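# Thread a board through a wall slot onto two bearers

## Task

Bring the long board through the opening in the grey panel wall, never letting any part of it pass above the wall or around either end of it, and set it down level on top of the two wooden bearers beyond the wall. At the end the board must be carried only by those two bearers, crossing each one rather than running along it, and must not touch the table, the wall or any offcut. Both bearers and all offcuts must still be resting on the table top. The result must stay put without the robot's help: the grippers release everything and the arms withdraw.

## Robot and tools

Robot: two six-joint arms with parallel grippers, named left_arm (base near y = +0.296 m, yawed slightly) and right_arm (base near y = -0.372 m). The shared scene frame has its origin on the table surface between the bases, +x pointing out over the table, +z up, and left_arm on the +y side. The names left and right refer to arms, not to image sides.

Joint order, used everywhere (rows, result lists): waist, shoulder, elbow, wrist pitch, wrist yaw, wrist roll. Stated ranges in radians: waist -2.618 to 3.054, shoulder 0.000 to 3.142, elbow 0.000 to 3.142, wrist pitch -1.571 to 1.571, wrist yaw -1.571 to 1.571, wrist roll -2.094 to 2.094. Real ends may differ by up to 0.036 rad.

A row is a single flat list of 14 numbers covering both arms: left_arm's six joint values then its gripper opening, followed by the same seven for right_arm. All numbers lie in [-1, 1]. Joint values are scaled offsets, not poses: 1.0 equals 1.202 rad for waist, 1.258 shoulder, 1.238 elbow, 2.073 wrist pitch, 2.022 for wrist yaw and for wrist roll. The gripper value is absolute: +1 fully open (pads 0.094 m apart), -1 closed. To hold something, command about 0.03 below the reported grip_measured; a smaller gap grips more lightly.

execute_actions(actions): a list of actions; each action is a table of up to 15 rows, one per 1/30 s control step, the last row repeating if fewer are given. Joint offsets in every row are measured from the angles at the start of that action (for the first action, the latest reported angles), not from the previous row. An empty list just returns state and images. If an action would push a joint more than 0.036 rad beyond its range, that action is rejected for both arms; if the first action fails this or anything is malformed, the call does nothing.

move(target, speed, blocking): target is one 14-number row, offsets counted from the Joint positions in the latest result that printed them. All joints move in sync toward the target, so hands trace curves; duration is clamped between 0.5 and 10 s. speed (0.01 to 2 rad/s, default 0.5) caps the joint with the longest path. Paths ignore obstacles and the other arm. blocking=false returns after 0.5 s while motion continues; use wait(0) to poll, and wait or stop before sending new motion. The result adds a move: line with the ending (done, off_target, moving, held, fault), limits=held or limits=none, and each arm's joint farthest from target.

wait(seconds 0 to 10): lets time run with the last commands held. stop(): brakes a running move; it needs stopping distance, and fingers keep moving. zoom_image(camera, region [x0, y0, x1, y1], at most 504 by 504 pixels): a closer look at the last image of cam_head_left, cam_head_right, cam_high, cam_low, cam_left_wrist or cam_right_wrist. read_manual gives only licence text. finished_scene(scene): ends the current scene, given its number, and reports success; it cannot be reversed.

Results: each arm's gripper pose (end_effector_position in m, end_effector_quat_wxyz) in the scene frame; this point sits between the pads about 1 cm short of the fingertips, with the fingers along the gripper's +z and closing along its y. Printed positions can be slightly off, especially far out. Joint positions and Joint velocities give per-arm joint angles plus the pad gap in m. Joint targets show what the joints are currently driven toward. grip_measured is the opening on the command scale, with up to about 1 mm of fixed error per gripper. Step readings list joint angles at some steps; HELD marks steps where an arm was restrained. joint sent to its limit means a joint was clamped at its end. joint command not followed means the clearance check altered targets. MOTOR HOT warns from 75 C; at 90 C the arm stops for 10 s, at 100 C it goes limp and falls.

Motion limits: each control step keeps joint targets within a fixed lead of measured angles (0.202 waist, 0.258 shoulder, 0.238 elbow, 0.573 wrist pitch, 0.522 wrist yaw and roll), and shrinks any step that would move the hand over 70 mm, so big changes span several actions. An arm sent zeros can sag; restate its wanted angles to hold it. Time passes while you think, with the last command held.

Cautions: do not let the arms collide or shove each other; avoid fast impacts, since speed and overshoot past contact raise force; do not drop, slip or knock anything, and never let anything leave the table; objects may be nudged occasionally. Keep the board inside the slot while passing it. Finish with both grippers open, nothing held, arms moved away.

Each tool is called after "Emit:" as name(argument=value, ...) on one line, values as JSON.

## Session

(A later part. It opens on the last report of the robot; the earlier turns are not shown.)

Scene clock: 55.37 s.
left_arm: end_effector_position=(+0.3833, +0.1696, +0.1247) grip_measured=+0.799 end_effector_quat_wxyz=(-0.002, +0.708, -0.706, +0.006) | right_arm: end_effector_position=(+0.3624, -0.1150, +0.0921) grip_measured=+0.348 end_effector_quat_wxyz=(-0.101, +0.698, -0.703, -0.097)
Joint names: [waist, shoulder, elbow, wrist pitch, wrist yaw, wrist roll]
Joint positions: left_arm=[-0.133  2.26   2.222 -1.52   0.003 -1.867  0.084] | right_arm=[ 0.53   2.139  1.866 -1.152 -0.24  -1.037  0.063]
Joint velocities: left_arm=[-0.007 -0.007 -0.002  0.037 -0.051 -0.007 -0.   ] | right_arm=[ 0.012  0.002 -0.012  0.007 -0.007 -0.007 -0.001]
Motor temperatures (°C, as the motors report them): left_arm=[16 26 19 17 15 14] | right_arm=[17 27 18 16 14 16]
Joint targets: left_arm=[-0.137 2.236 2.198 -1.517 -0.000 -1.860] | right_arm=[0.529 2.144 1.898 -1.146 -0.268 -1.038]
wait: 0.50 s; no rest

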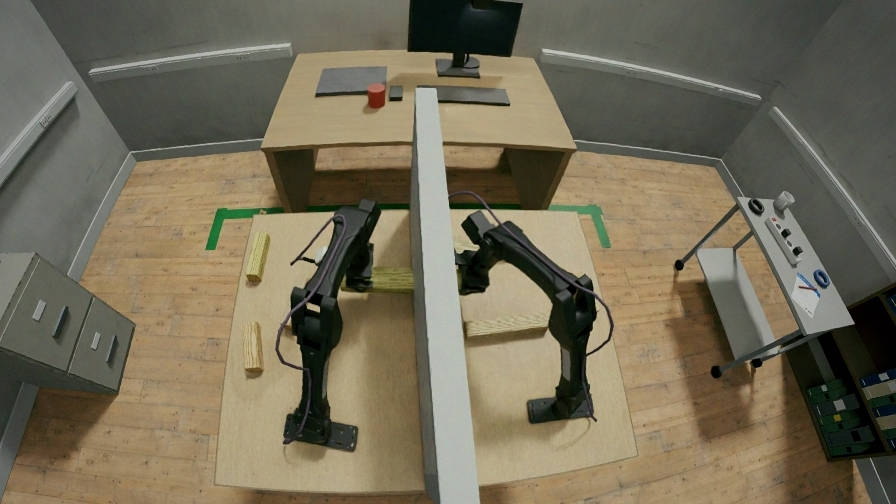

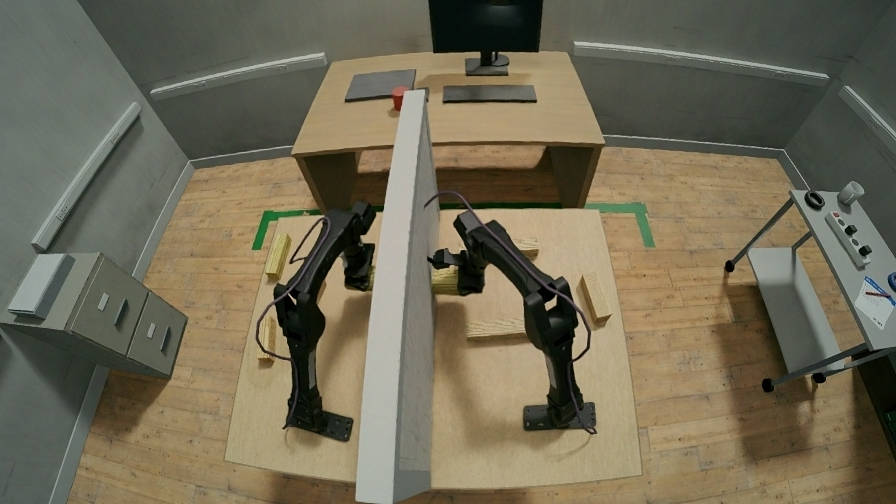

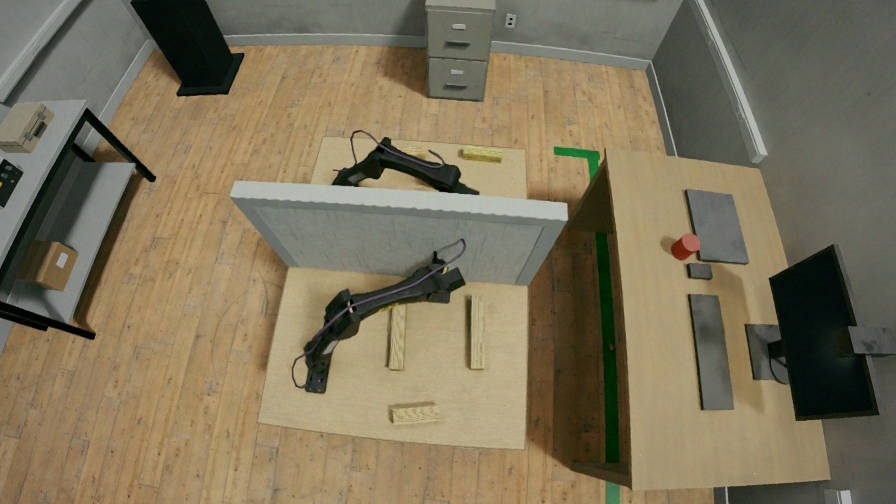

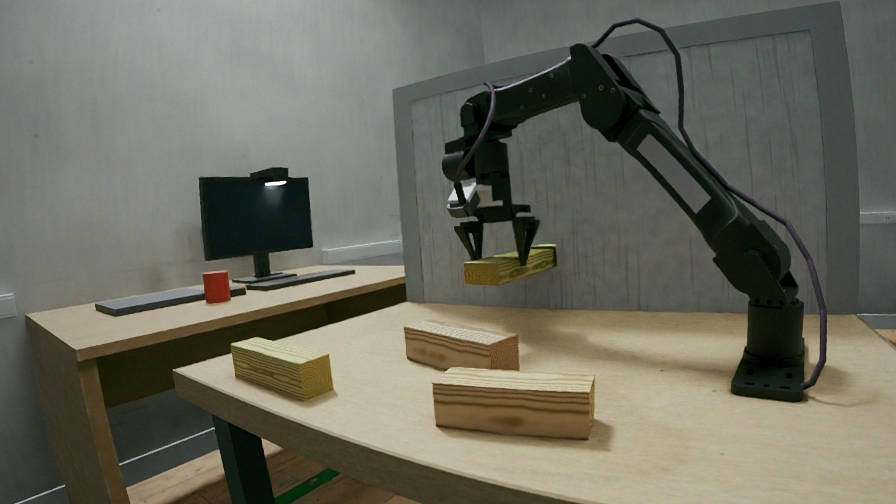

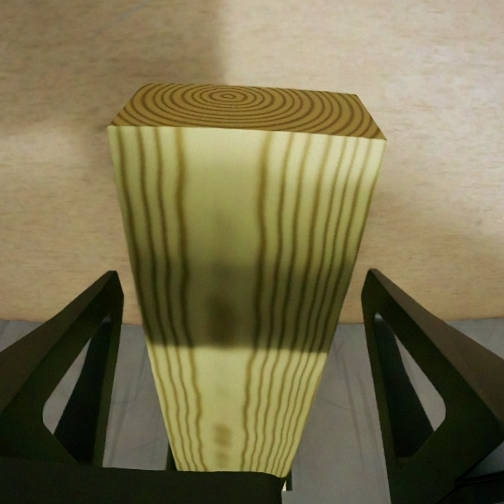

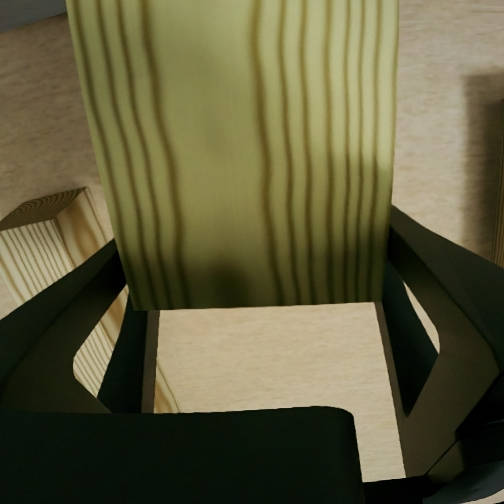

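Emit:
execute_actions(actions=[[[-0.0030,-0.0193,-0.0200,0.0016,-0.0015,0.0037,0.8,-0.0008,0.0040,0.0252,0.0029,-0.0138,-0.0005,0.28],[-0.0021,-0.0197,-0.0217,0.0022,-0.0015,0.0042,0.8,-0.0008,0.0040,0.0233,0.0029,-0.0138,-0.0005,0.28],[-0.0007,-0.0204,-0.0245,0.0032,-0.0015,0.0051,0.8,-0.0008,0.0040,0.0202,0.0029,-0.0138,-0.0005,0.28],[0.0012,-0.0214,-0.0281,0.0046,-0.0015,0.0063,0.8,-0.0008,0.0040,0.0161,0.0029,-0.0138,-0.0005,0.28],[0.0036,-0.0226,-0.0326,0.0062,-0.0015,0.0077,0.8,-0.0008,0.0040,0.0111,0.0029,-0.0138,-0.0005,0.28],[0.0062,-0.0239,-0.0377,0.0080,-0.0015,0.0093,0.8,-0.0008,0.0040,0.0055,0.0029,-0.0138,-0.0005,0.28],[0.0090,-0.0253,-0.0431,0.0100,-0.0015,0.0110,0.8,-0.0008,0.0042,-0.0006,0.0040,-0.0138,-0.0005,0.28],[0.0118,-0.0267,-0.0486,0.0119,-0.0015,0.0128,0.8,-0.0008,0.0044,-0.0067,0.0060,-0.0138,-0.0005,0.28],[0.0146,-0.0281,-0.0540,0.0139,-0.0015,0.0145,0.8,-0.0008,0.0046,-0.0128,0.0085,-0.0138,-0.0005,0.28],[0.0173,-0.0295,-0.0591,0.0157,-0.0015,0.0161,0.8,-0.0008,0.0047,-0.0184,0.0110,-0.0138,-0.0005,0.28],[0.0196,-0.0306,-0.0636,0.0173,-0.0015,0.0175,0.8,-0.0008,0.0048,-0.0234,0.0133,-0.0138,-0.0005,0.28],[0.0215,-0.0316,-0.0672,0.0187,-0.0015,0.0187,0.8,-0.0008,0.0049,-0.0275,0.0152,-0.0138,-0.0005,0.28],[0.0229,-0.0323,-0.0700,0.0197,-0.0015,0.0196,0.8,-0.0008,0.0050,-0.0306,0.0166,-0.0138,-0.0005,0.28],[0.0238,-0.0327,-0.0717,0.0203,-0.0015,0.0201,0.8,-0.0008,0.0050,-0.0325,0.0175,-0.0138,-0.0005,0.28],[0.0241,-0.0329,-0.0723,0.0205,-0.0015,0.0203,0.8,-0.0008,0.0050,-0.0331,0.0178,-0.0138,-0.0005,0.28]]])

Emit:
wait(seconds=0.4)

Scene clock: 58.00 s.
left_arm: end_effector_position=(+0.3798, +0.1789, +0.1128) grip_measured=+0.799 end_effector_quat_wxyz=(+0.004, +0.704, -0.710, -0.004) | right_arm: end_effector_position=(+0.3619, -0.1151, +0.0893) grip_measured=+0.348 end_effector_quat_wxyz=(-0.101, +0.697, -0.703, -0.098)
Joint names: [waist, shoulder, elbow, wrist pitch, wrist yaw, wrist roll]
Joint positions: left_arm=[-0.115  2.249  2.156 -1.49   0.003 -1.839  0.084] | right_arm=[ 0.529  2.139  1.855 -1.142 -0.243 -1.035  0.063]
Joint velocities: left_arm=[ 0.071  0.007 -0.076 -0.007  0.007  0.081 -0.   ] | right_arm=[-0.037 -0.012  0.017  0.037 -0.081  0.022 -0.   ]
Motor temperatures (°C, as the motors report them): left_arm=[16 27 19 17 15 14] | right_arm=[17 27 19 16 14 16]
Joint targets: left_arm=[-0.104 2.218 2.133 -1.477 -0.000 -1.826] | right_arm=[0.529 2.145 1.825 -1.115 -0.268 -1.038]
Step readings (joint positions):
0: left_arm=[-0.133 2.260 2.222 -1.520 0.003 -1.865] | right_arm=[0.530 2.139 1.866 -1.152 -0.240 -1.037]
1: left_arm=[-0.133 2.260 2.222 -1.520 0.003 -1.865] | right_arm=[0.530 2.139 1.866 -1.152 -0.240 -1.037]
2: left_arm=[-0.133 2.260 2.222 -1.519 0.003 -1.865] | right_arm=[0.530 2.139 1.866 -1.152 -0.240 -1.037]
4: left_arm=[-0.133 2.260 2.220 -1.517 0.003 -1.864] | right_arm=[0.530 2.139 1.866 -1.152 -0.240 -1.037]
8: left_arm=[-0.133 2.254 2.196 -1.508 0.003 -1.856] | right_arm=[0.530 2.139 1.866 -1.152 -0.240 -1.037]
15: Joint positions above

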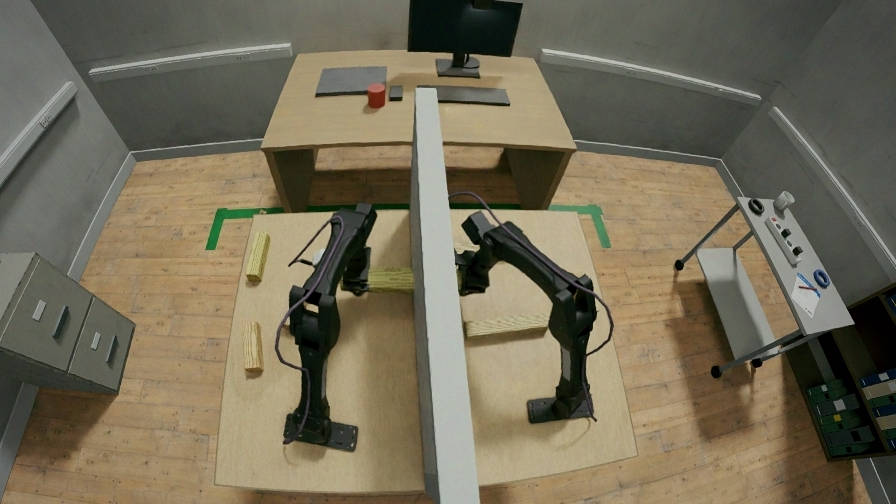

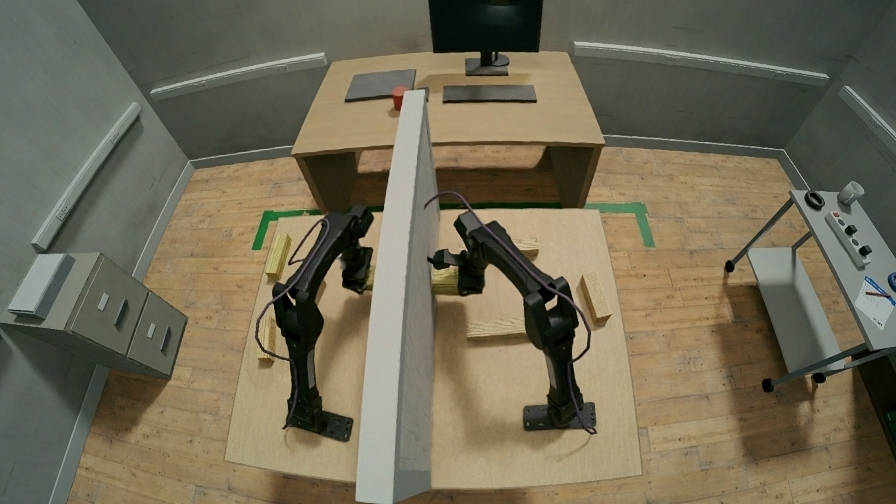

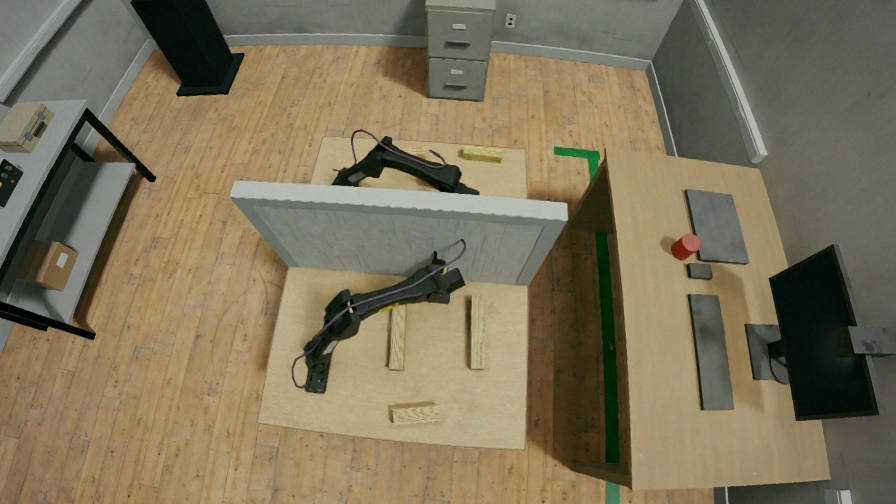

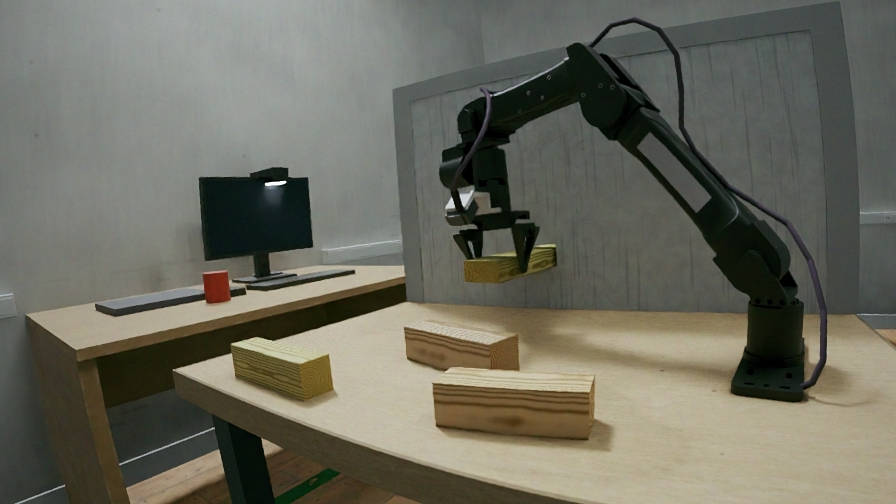

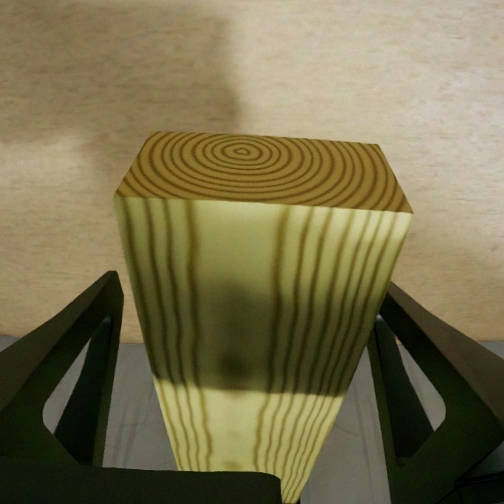

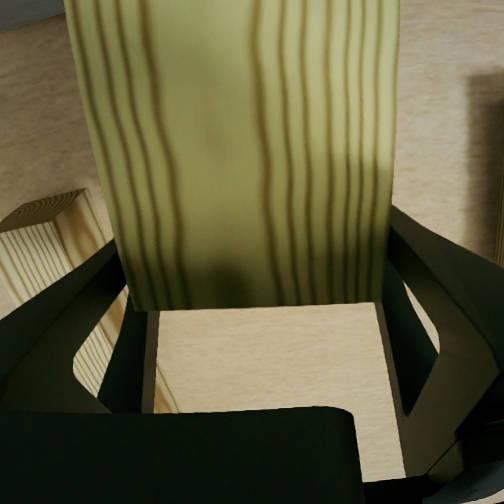

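Scene clock: 58.40 s.
left_arm: end_effector_position=(+0.3821, +0.1810, +0.1137) grip_measured=+0.799 end_effector_quat_wxyz=(+0.002, +0.704, -0.710, -0.000) | right_arm: end_effector_position=(+0.3619, -0.1151, +0.0893) grip_measured=+0.348 end_effector_quat_wxyz=(-0.101, +0.697, -0.704, -0.098)
Joint names: [waist, shoulder, elbow, wrist pitch, wrist yaw, wrist roll]
Joint positions: left_arm=[-0.109  2.245  2.154 -1.481  0.003 -1.831  0.084] | right_arm=[ 0.529  2.139  1.855 -1.142 -0.244 -1.035  0.063]
Joint velocities: left_arm=[-0.012  0.002  0.002  0.022  0.022  0.022  0.001] | right_arm=[-0.017 -0.002  0.007  0.037 -0.022  0.007  0.001]
Motor temperatures (°C, as the motors report them): left_arm=[16 27 19 17 15 14] | right_arm=[17 27 19 16 14 16]
Joint targets: left_arm=[-0.104 2.218 2.133 -1.478 -0.000 -1.826] | right_arm=[0.529 2.145 1.825 -1.115 -0.268 -1.038]
wait: 0.40 s; no rest

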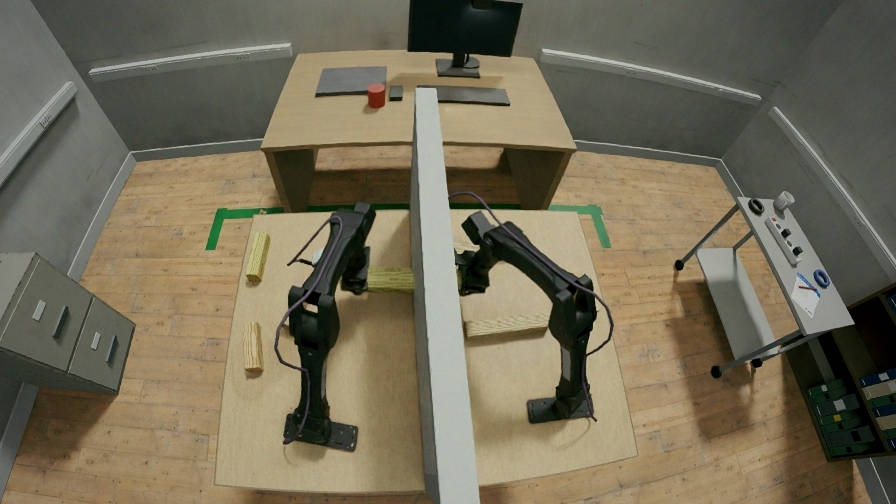

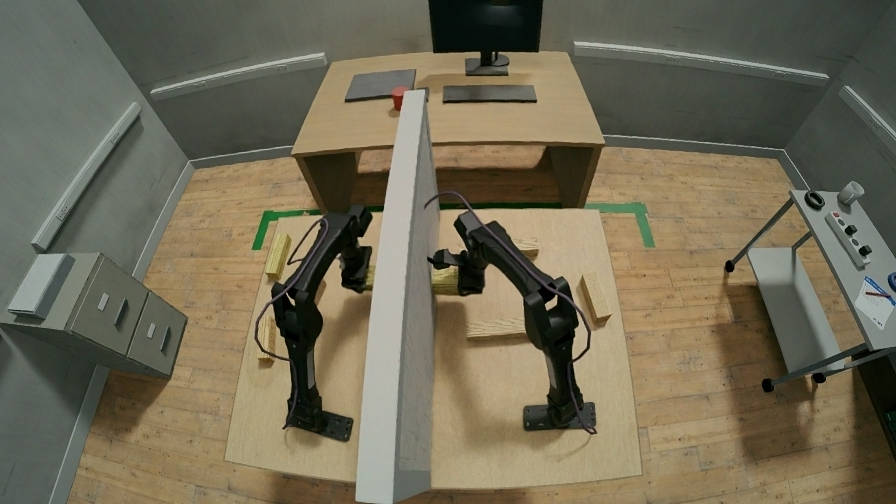

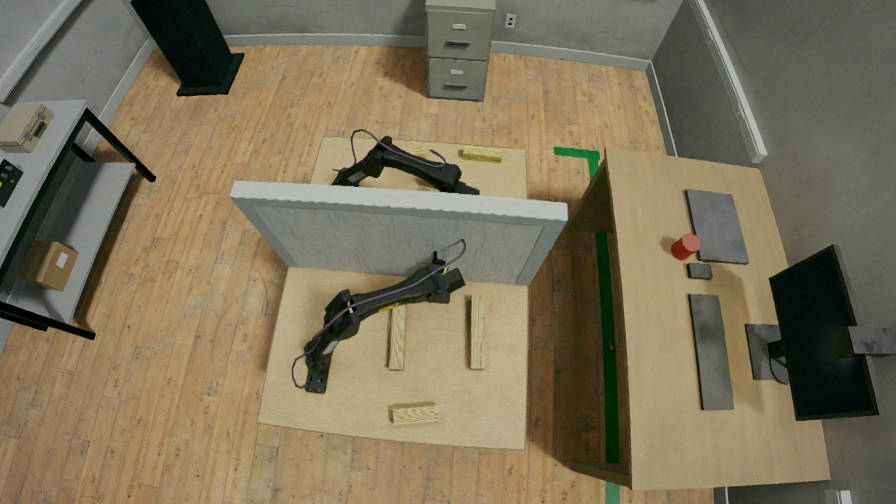

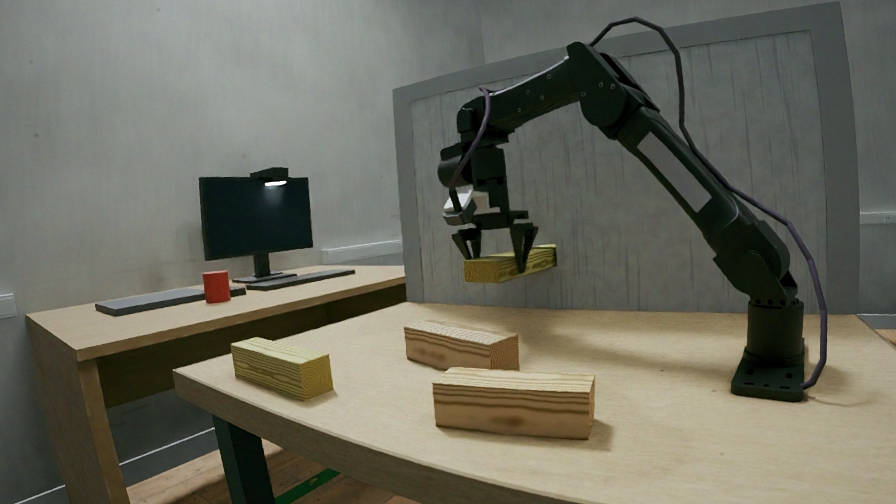

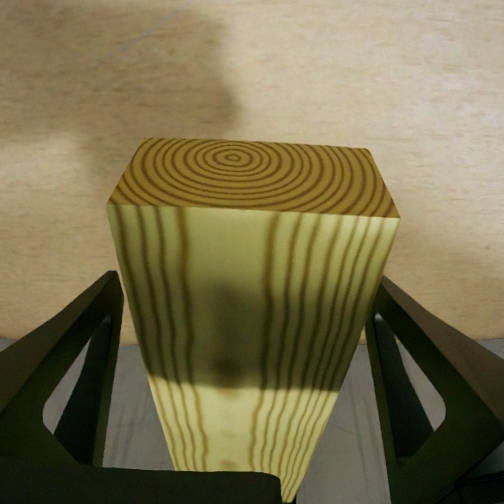

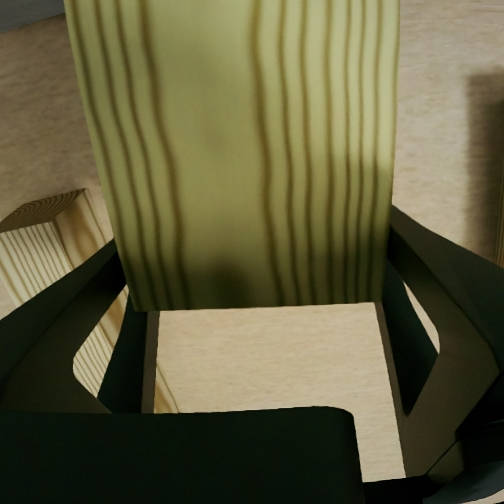

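Emit:
execute_actions(actions=[[[0.0042,-0.0215,-0.0170,0.0014,-0.0015,0.0025,0.28,0,0.0048,-0.0242,0.0130,-0.0119,-0.0015,0.28],[0.0042,-0.0215,-0.0170,0.0014,-0.0015,0.0025,0.28,0,0.0048,-0.0242,0.0130,-0.0119,-0.0015,0.28],[0.0042,-0.0215,-0.0170,0.0014,-0.0015,0.0025,0.28,0,0.0048,-0.0242,0.0130,-0.0119,-0.0015,0.28],[0.0042,-0.0215,-0.0170,0.0014,-0.0015,0.0025,0.28,0,0.0048,-0.0242,0.0130,-0.0119,-0.0015,0.28],[0.0042,-0.0215,-0.0170,0.0014,-0.0015,0.0025,0.28,0,0.0048,-0.0242,0.0130,-0.0119,-0.0015,0.28],[0.0042,-0.0215,-0.0170,0.0014,-0.0015,0.0025,0.28,0,0.0048,-0.0242,0.0130,-0.0119,-0.0015,0.28],[0.0042,-0.0215,-0.0170,0.0014,-0.0015,0.0025,0.28,0,0.0048,-0.0242,0.0130,-0.0119,-0.0015,0.28],[0.0042,-0.0215,-0.0170,0.0014,-0.0015,0.0025,0.28,0,0.0048,-0.0242,0.0130,-0.0119,-0.0015,0.28],[0.0042,-0.0215,-0.0170,0.0014,-0.0015,0.0025,0.28,0,0.0048,-0.0242,0.0130,-0.0119,-0.0015,0.8]]])

Scene clock: 60.00 s.
left_arm: end_effector_position=(+0.3830, +0.1809, +0.1137) grip_measured=+0.352 end_effector_quat_wxyz=(+0.000, +0.702, -0.712, +0.001) | right_arm: end_effector_position=(+0.3616, -0.1147, +0.0862) grip_measured=+0.797 end_effector_quat_wxyz=(-0.101, +0.697, -0.703, -0.100)
Joint names: [waist, shoulder, elbow, wrist pitch, wrist yaw, wrist roll]
Joint positions: left_arm=[-0.109  2.245  2.154 -1.477  0.002 -1.826  0.064] | right_arm=[ 0.529  2.139  1.842 -1.129 -0.246 -1.037  0.084]
Joint velocities: left_arm=[-0.017 -0.007  0.002 -0.037  0.007 -0.022  0.   ] | right_arm=[-0.017  0.002 -0.017  0.037 -0.022  0.022  0.001]
Motor temperatures (°C, as the motors report them): left_arm=[16 27 18 17 15 14] | right_arm=[17 27 18 16 14 16]
Joint targets: left_arm=[-0.104 2.218 2.133 -1.478 -0.001 -1.826] | right_arm=[0.529 2.145 1.825 -1.115 -0.268 -1.038]
Step readings (joint positions):
0: left_arm=[-0.109 2.245 2.154 -1.480 0.003 -1.831] | right_arm=[0.529 2.139 1.855 -1.142 -0.244 -1.035]
1: left_arm=[-0.109 2.245 2.154 -1.480 0.003 -1.831] | right_arm=[0.529 2.139 1.855 -1.142 -0.244 -1.035]
2: left_arm=[-0.109 2.245 2.154 -1.479 0.002 -1.831] | right_arm=[0.529 2.139 1.855 -1.142 -0.244 -1.036]
4: left_arm=[-0.109 2.245 2.154 -1.477 0.002 -1.826] | right_arm=[0.529 2.139 1.855 -1.142 -0.245 -1.036]
8: left_arm=[-0.109 2.245 2.154 -1.477 0.002 -1.826] | right_arm=[0.529 2.139 1.855 -1.142 -0.245 -1.036]
15: Joint positions above

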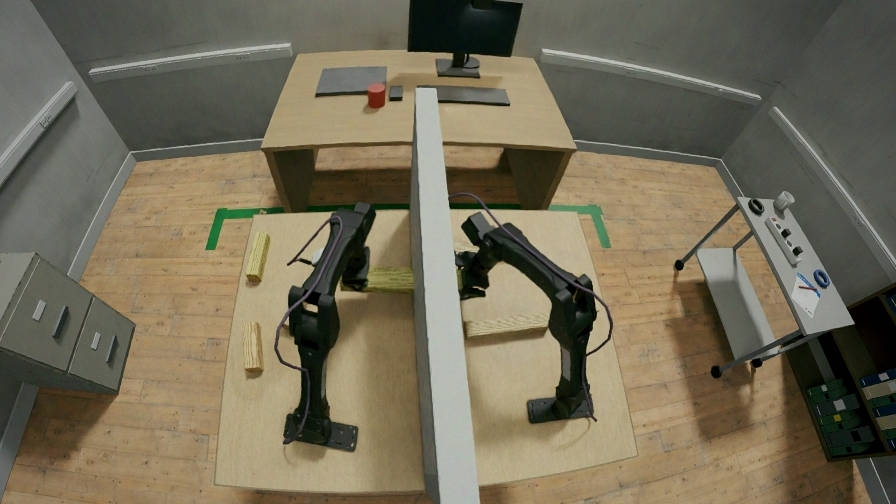

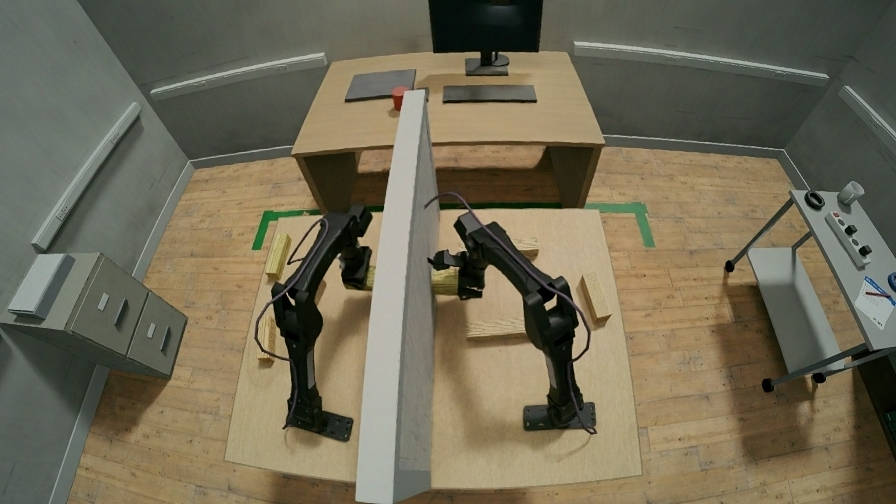

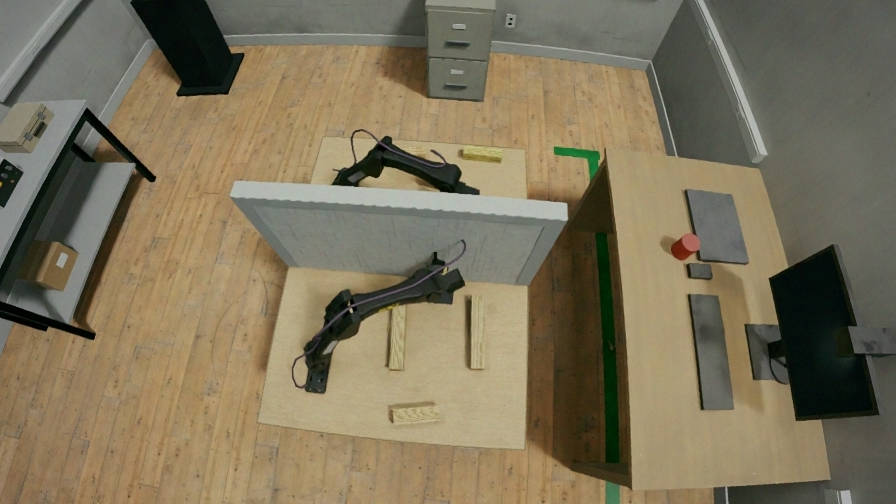

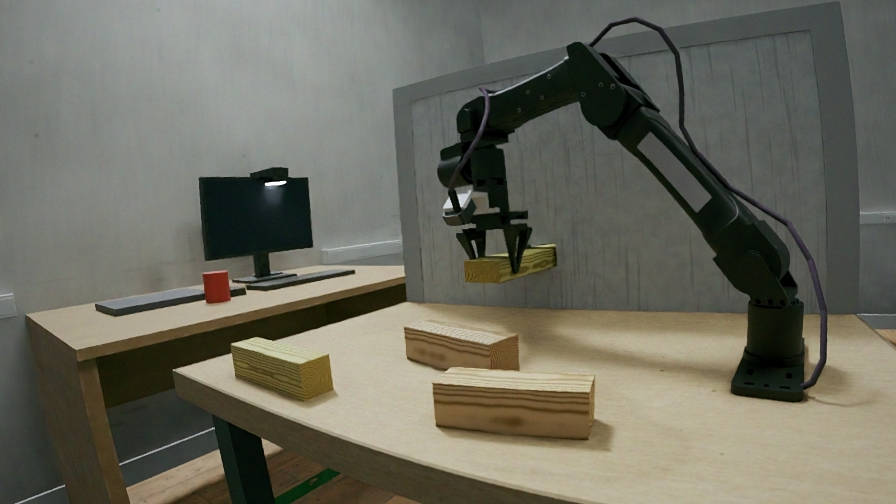

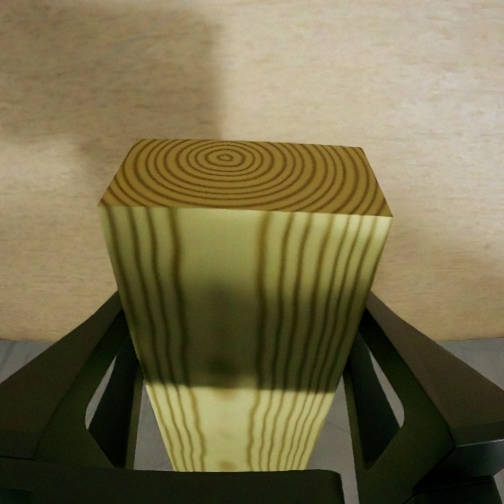

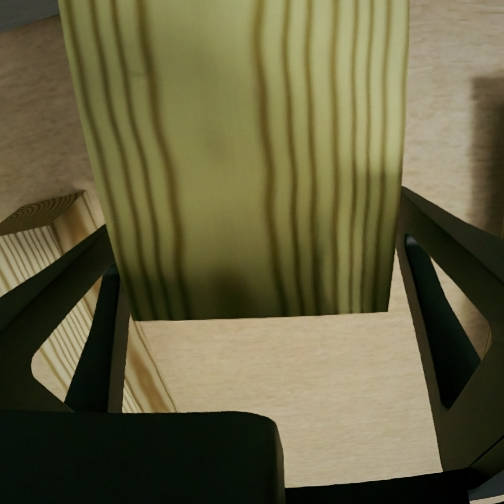

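Emit:
execute_actions(actions=[])

Scene clock: 60.57 s.
left_arm: end_effector_position=(+0.3830, +0.1809, +0.1137) grip_measured=+0.352 end_effector_quat_wxyz=(+0.000, +0.702, -0.712, +0.001) | right_arm: end_effector_position=(+0.3624, -0.1143, +0.0862) grip_measured=+0.797 end_effector_quat_wxyz=(-0.103, +0.697, -0.703, -0.099)
Joint names: [waist, shoulder, elbow, wrist pitch, wrist yaw, wrist roll]
Joint positions: left_arm=[-0.109  2.245  2.154 -1.477  0.002 -1.826  0.064] | right_arm=[ 0.529  2.139  1.841 -1.125 -0.246 -1.037  0.084]
Joint velocities: left_arm=[-0.007 -0.022 -0.007  0.037 -0.022 -0.066  0.001] | right_arm=[ 0.002  0.002 -0.007 -0.022 -0.037  0.051  0.001]
Motor temperatures (°C, as the motors report them): left_arm=[16 27 18 17 15 14] | right_arm=[17 27 18 16 14 16]
Joint targets: left_arm=[-0.104 2.218 2.133 -1.478 -0.001 -1.826] | right_arm=[0.529 2.145 1.824 -1.115 -0.268 -1.038]

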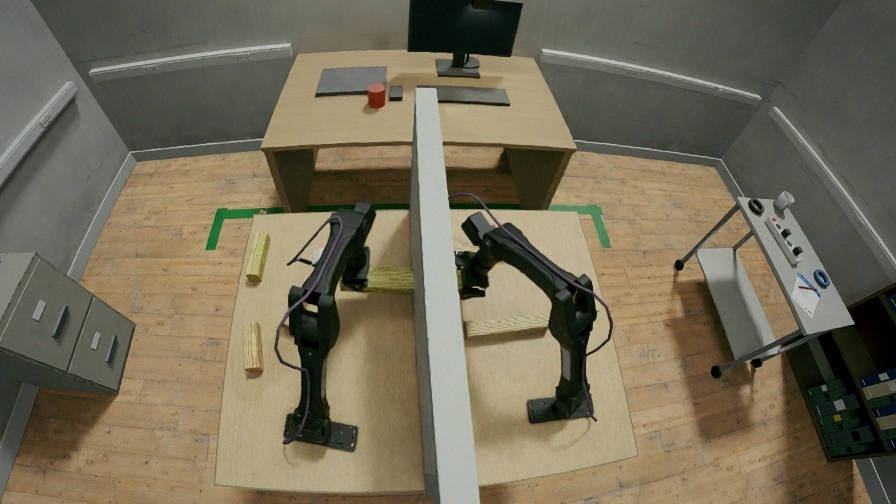

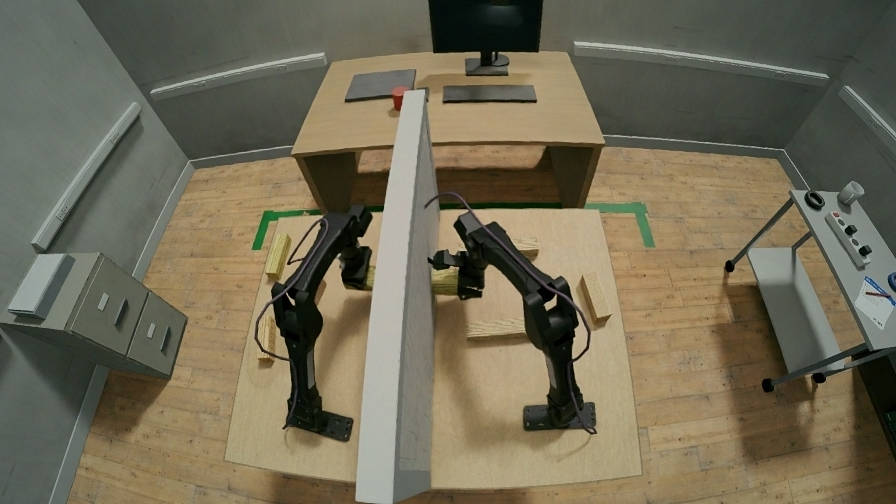

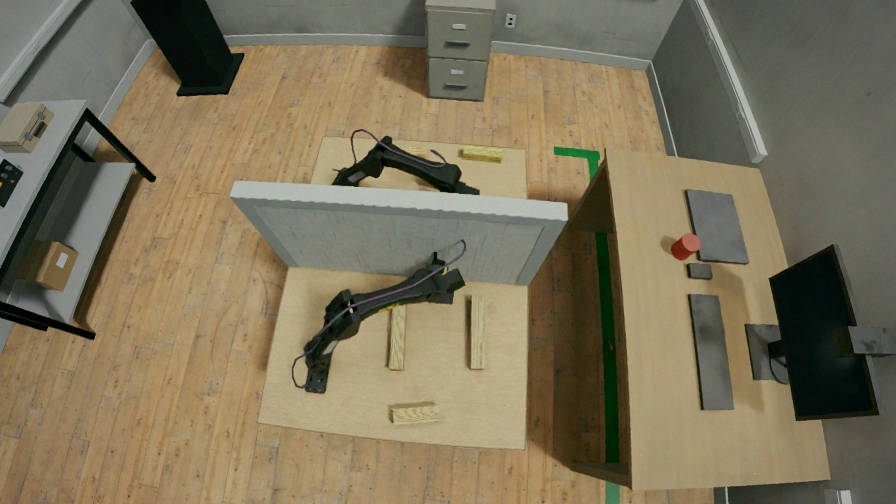

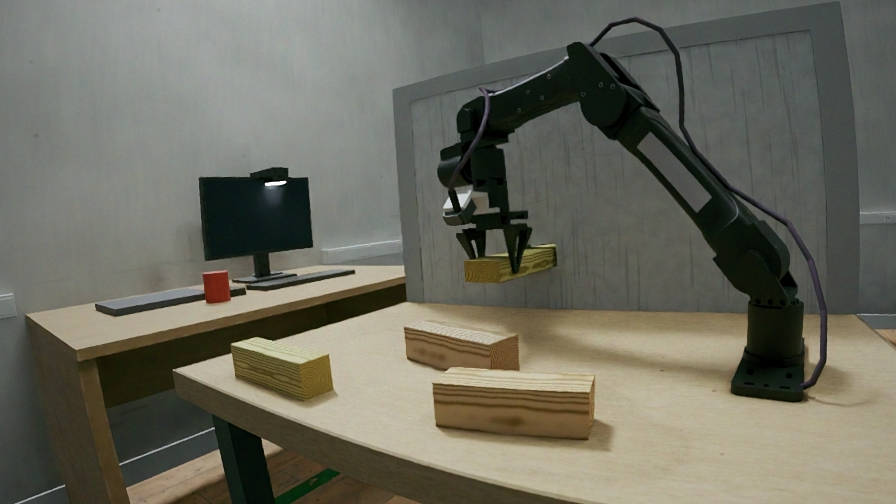

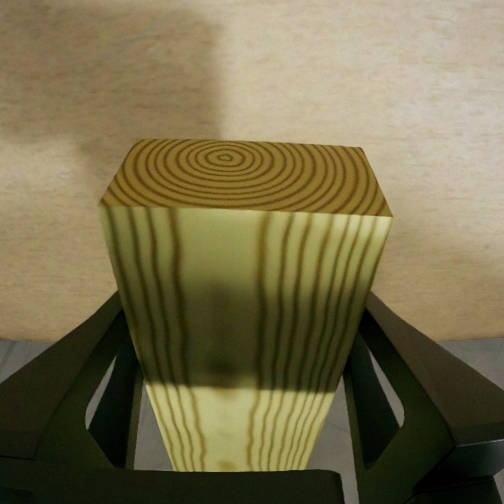

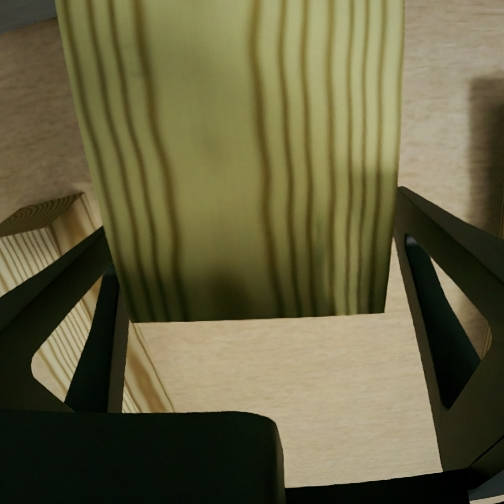

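Emit:
move(target=[-0.1481, 0.0922, 0.2229, -0.0473, -0.001, -0.0959, 0.28, 0, 0.0048, -0.0137, 0.0048, -0.0109, -0.0005, 0.8], speed=0.25)

Scene clock: 62.77 s.
left_arm: end_effector_position=(+0.3785, +0.1022, +0.1224) grip_measured=+0.352 end_effector_quat_wxyz=(-0.011, +0.706, -0.708, +0.011) | right_arm: end_effector_position=(+0.3626, -0.1143, +0.0862) grip_measured=+0.797 end_effector_quat_wxyz=(-0.103, +0.697, -0.702, -0.099)
Joint names: [waist, shoulder, elbow, wrist pitch, wrist yaw, wrist roll]
Joint positions: left_arm=[-0.284  2.361  2.387 -1.569 -0.013 -2.013  0.064] | right_arm=[ 0.529  2.139  1.841 -1.124 -0.246 -1.037  0.084]
Joint velocities: left_arm=[-0.012 -0.012 -0.007  0.037  0.066 -0.022 -0.001] | right_arm=[-0.012 -0.022 -0.007  0.066 -0.051 -0.11  -0.   ]
Motor temperatures (°C, as the motors report them): left_arm=[16 27 18 17 15 14] | right_arm=[17 27 18 16 14 16]
Joint targets: left_arm=[-0.287 2.361 2.430 -1.573 -0.000 -2.020] | right_arm=[0.529 2.145 1.824 -1.114 -0.269 -1.038]
joint sent to its limit (left arm) — the command would take the wrist pitch past its lower limit, so that joint was sent only as far as its limit.
move: off_target (left_arm, right_arm); limits=none; left_arm: farthest joint: the elbow, 0.043 radians from its target (0.276 radians at the start); right_arm: farthest joint: the wrist yaw, 0.022 radians from its target (0.022 radians at the start)

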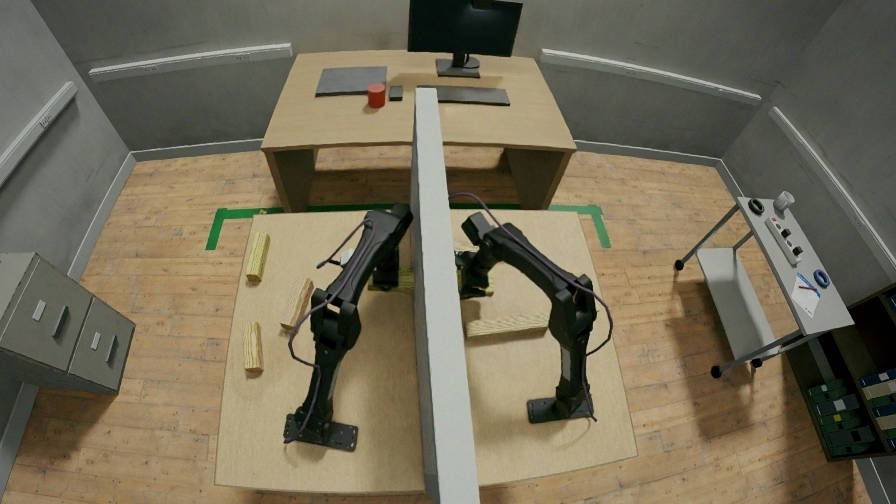

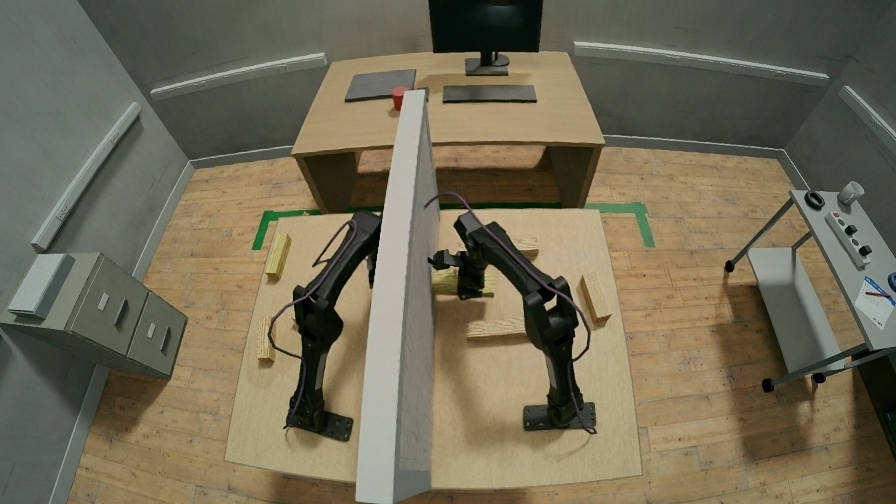

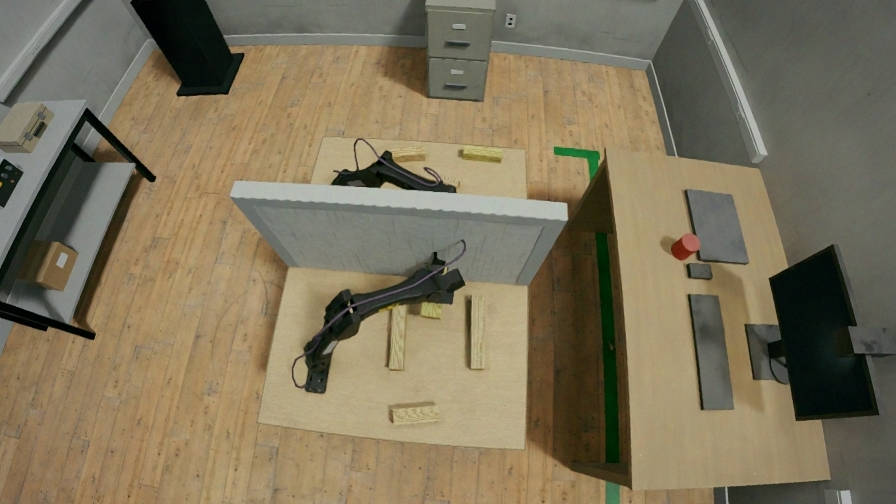

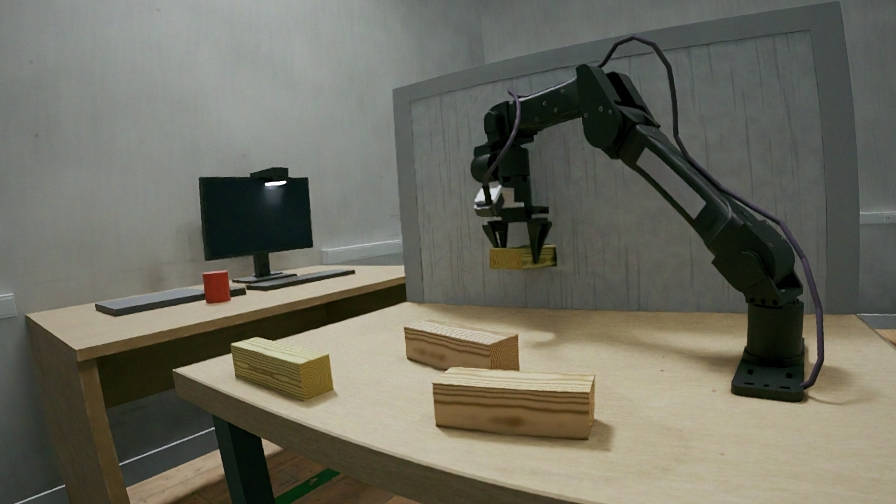

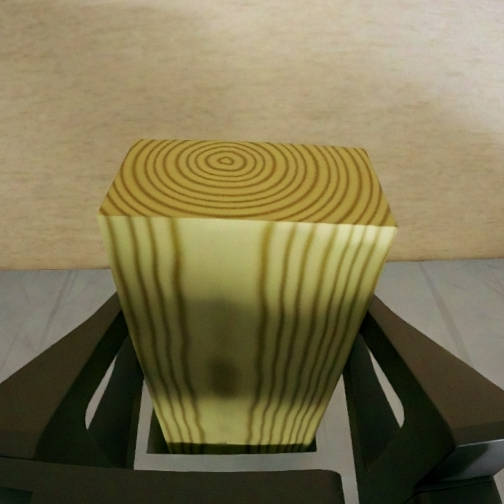

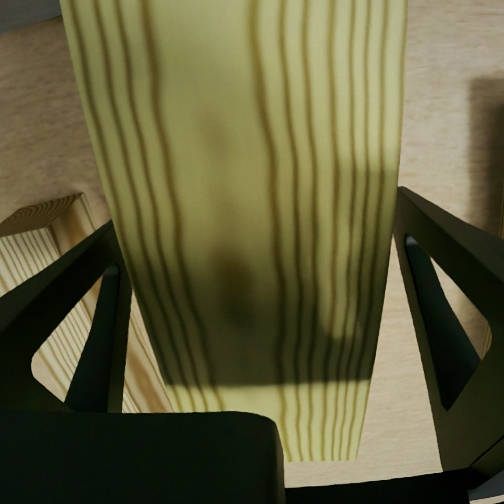

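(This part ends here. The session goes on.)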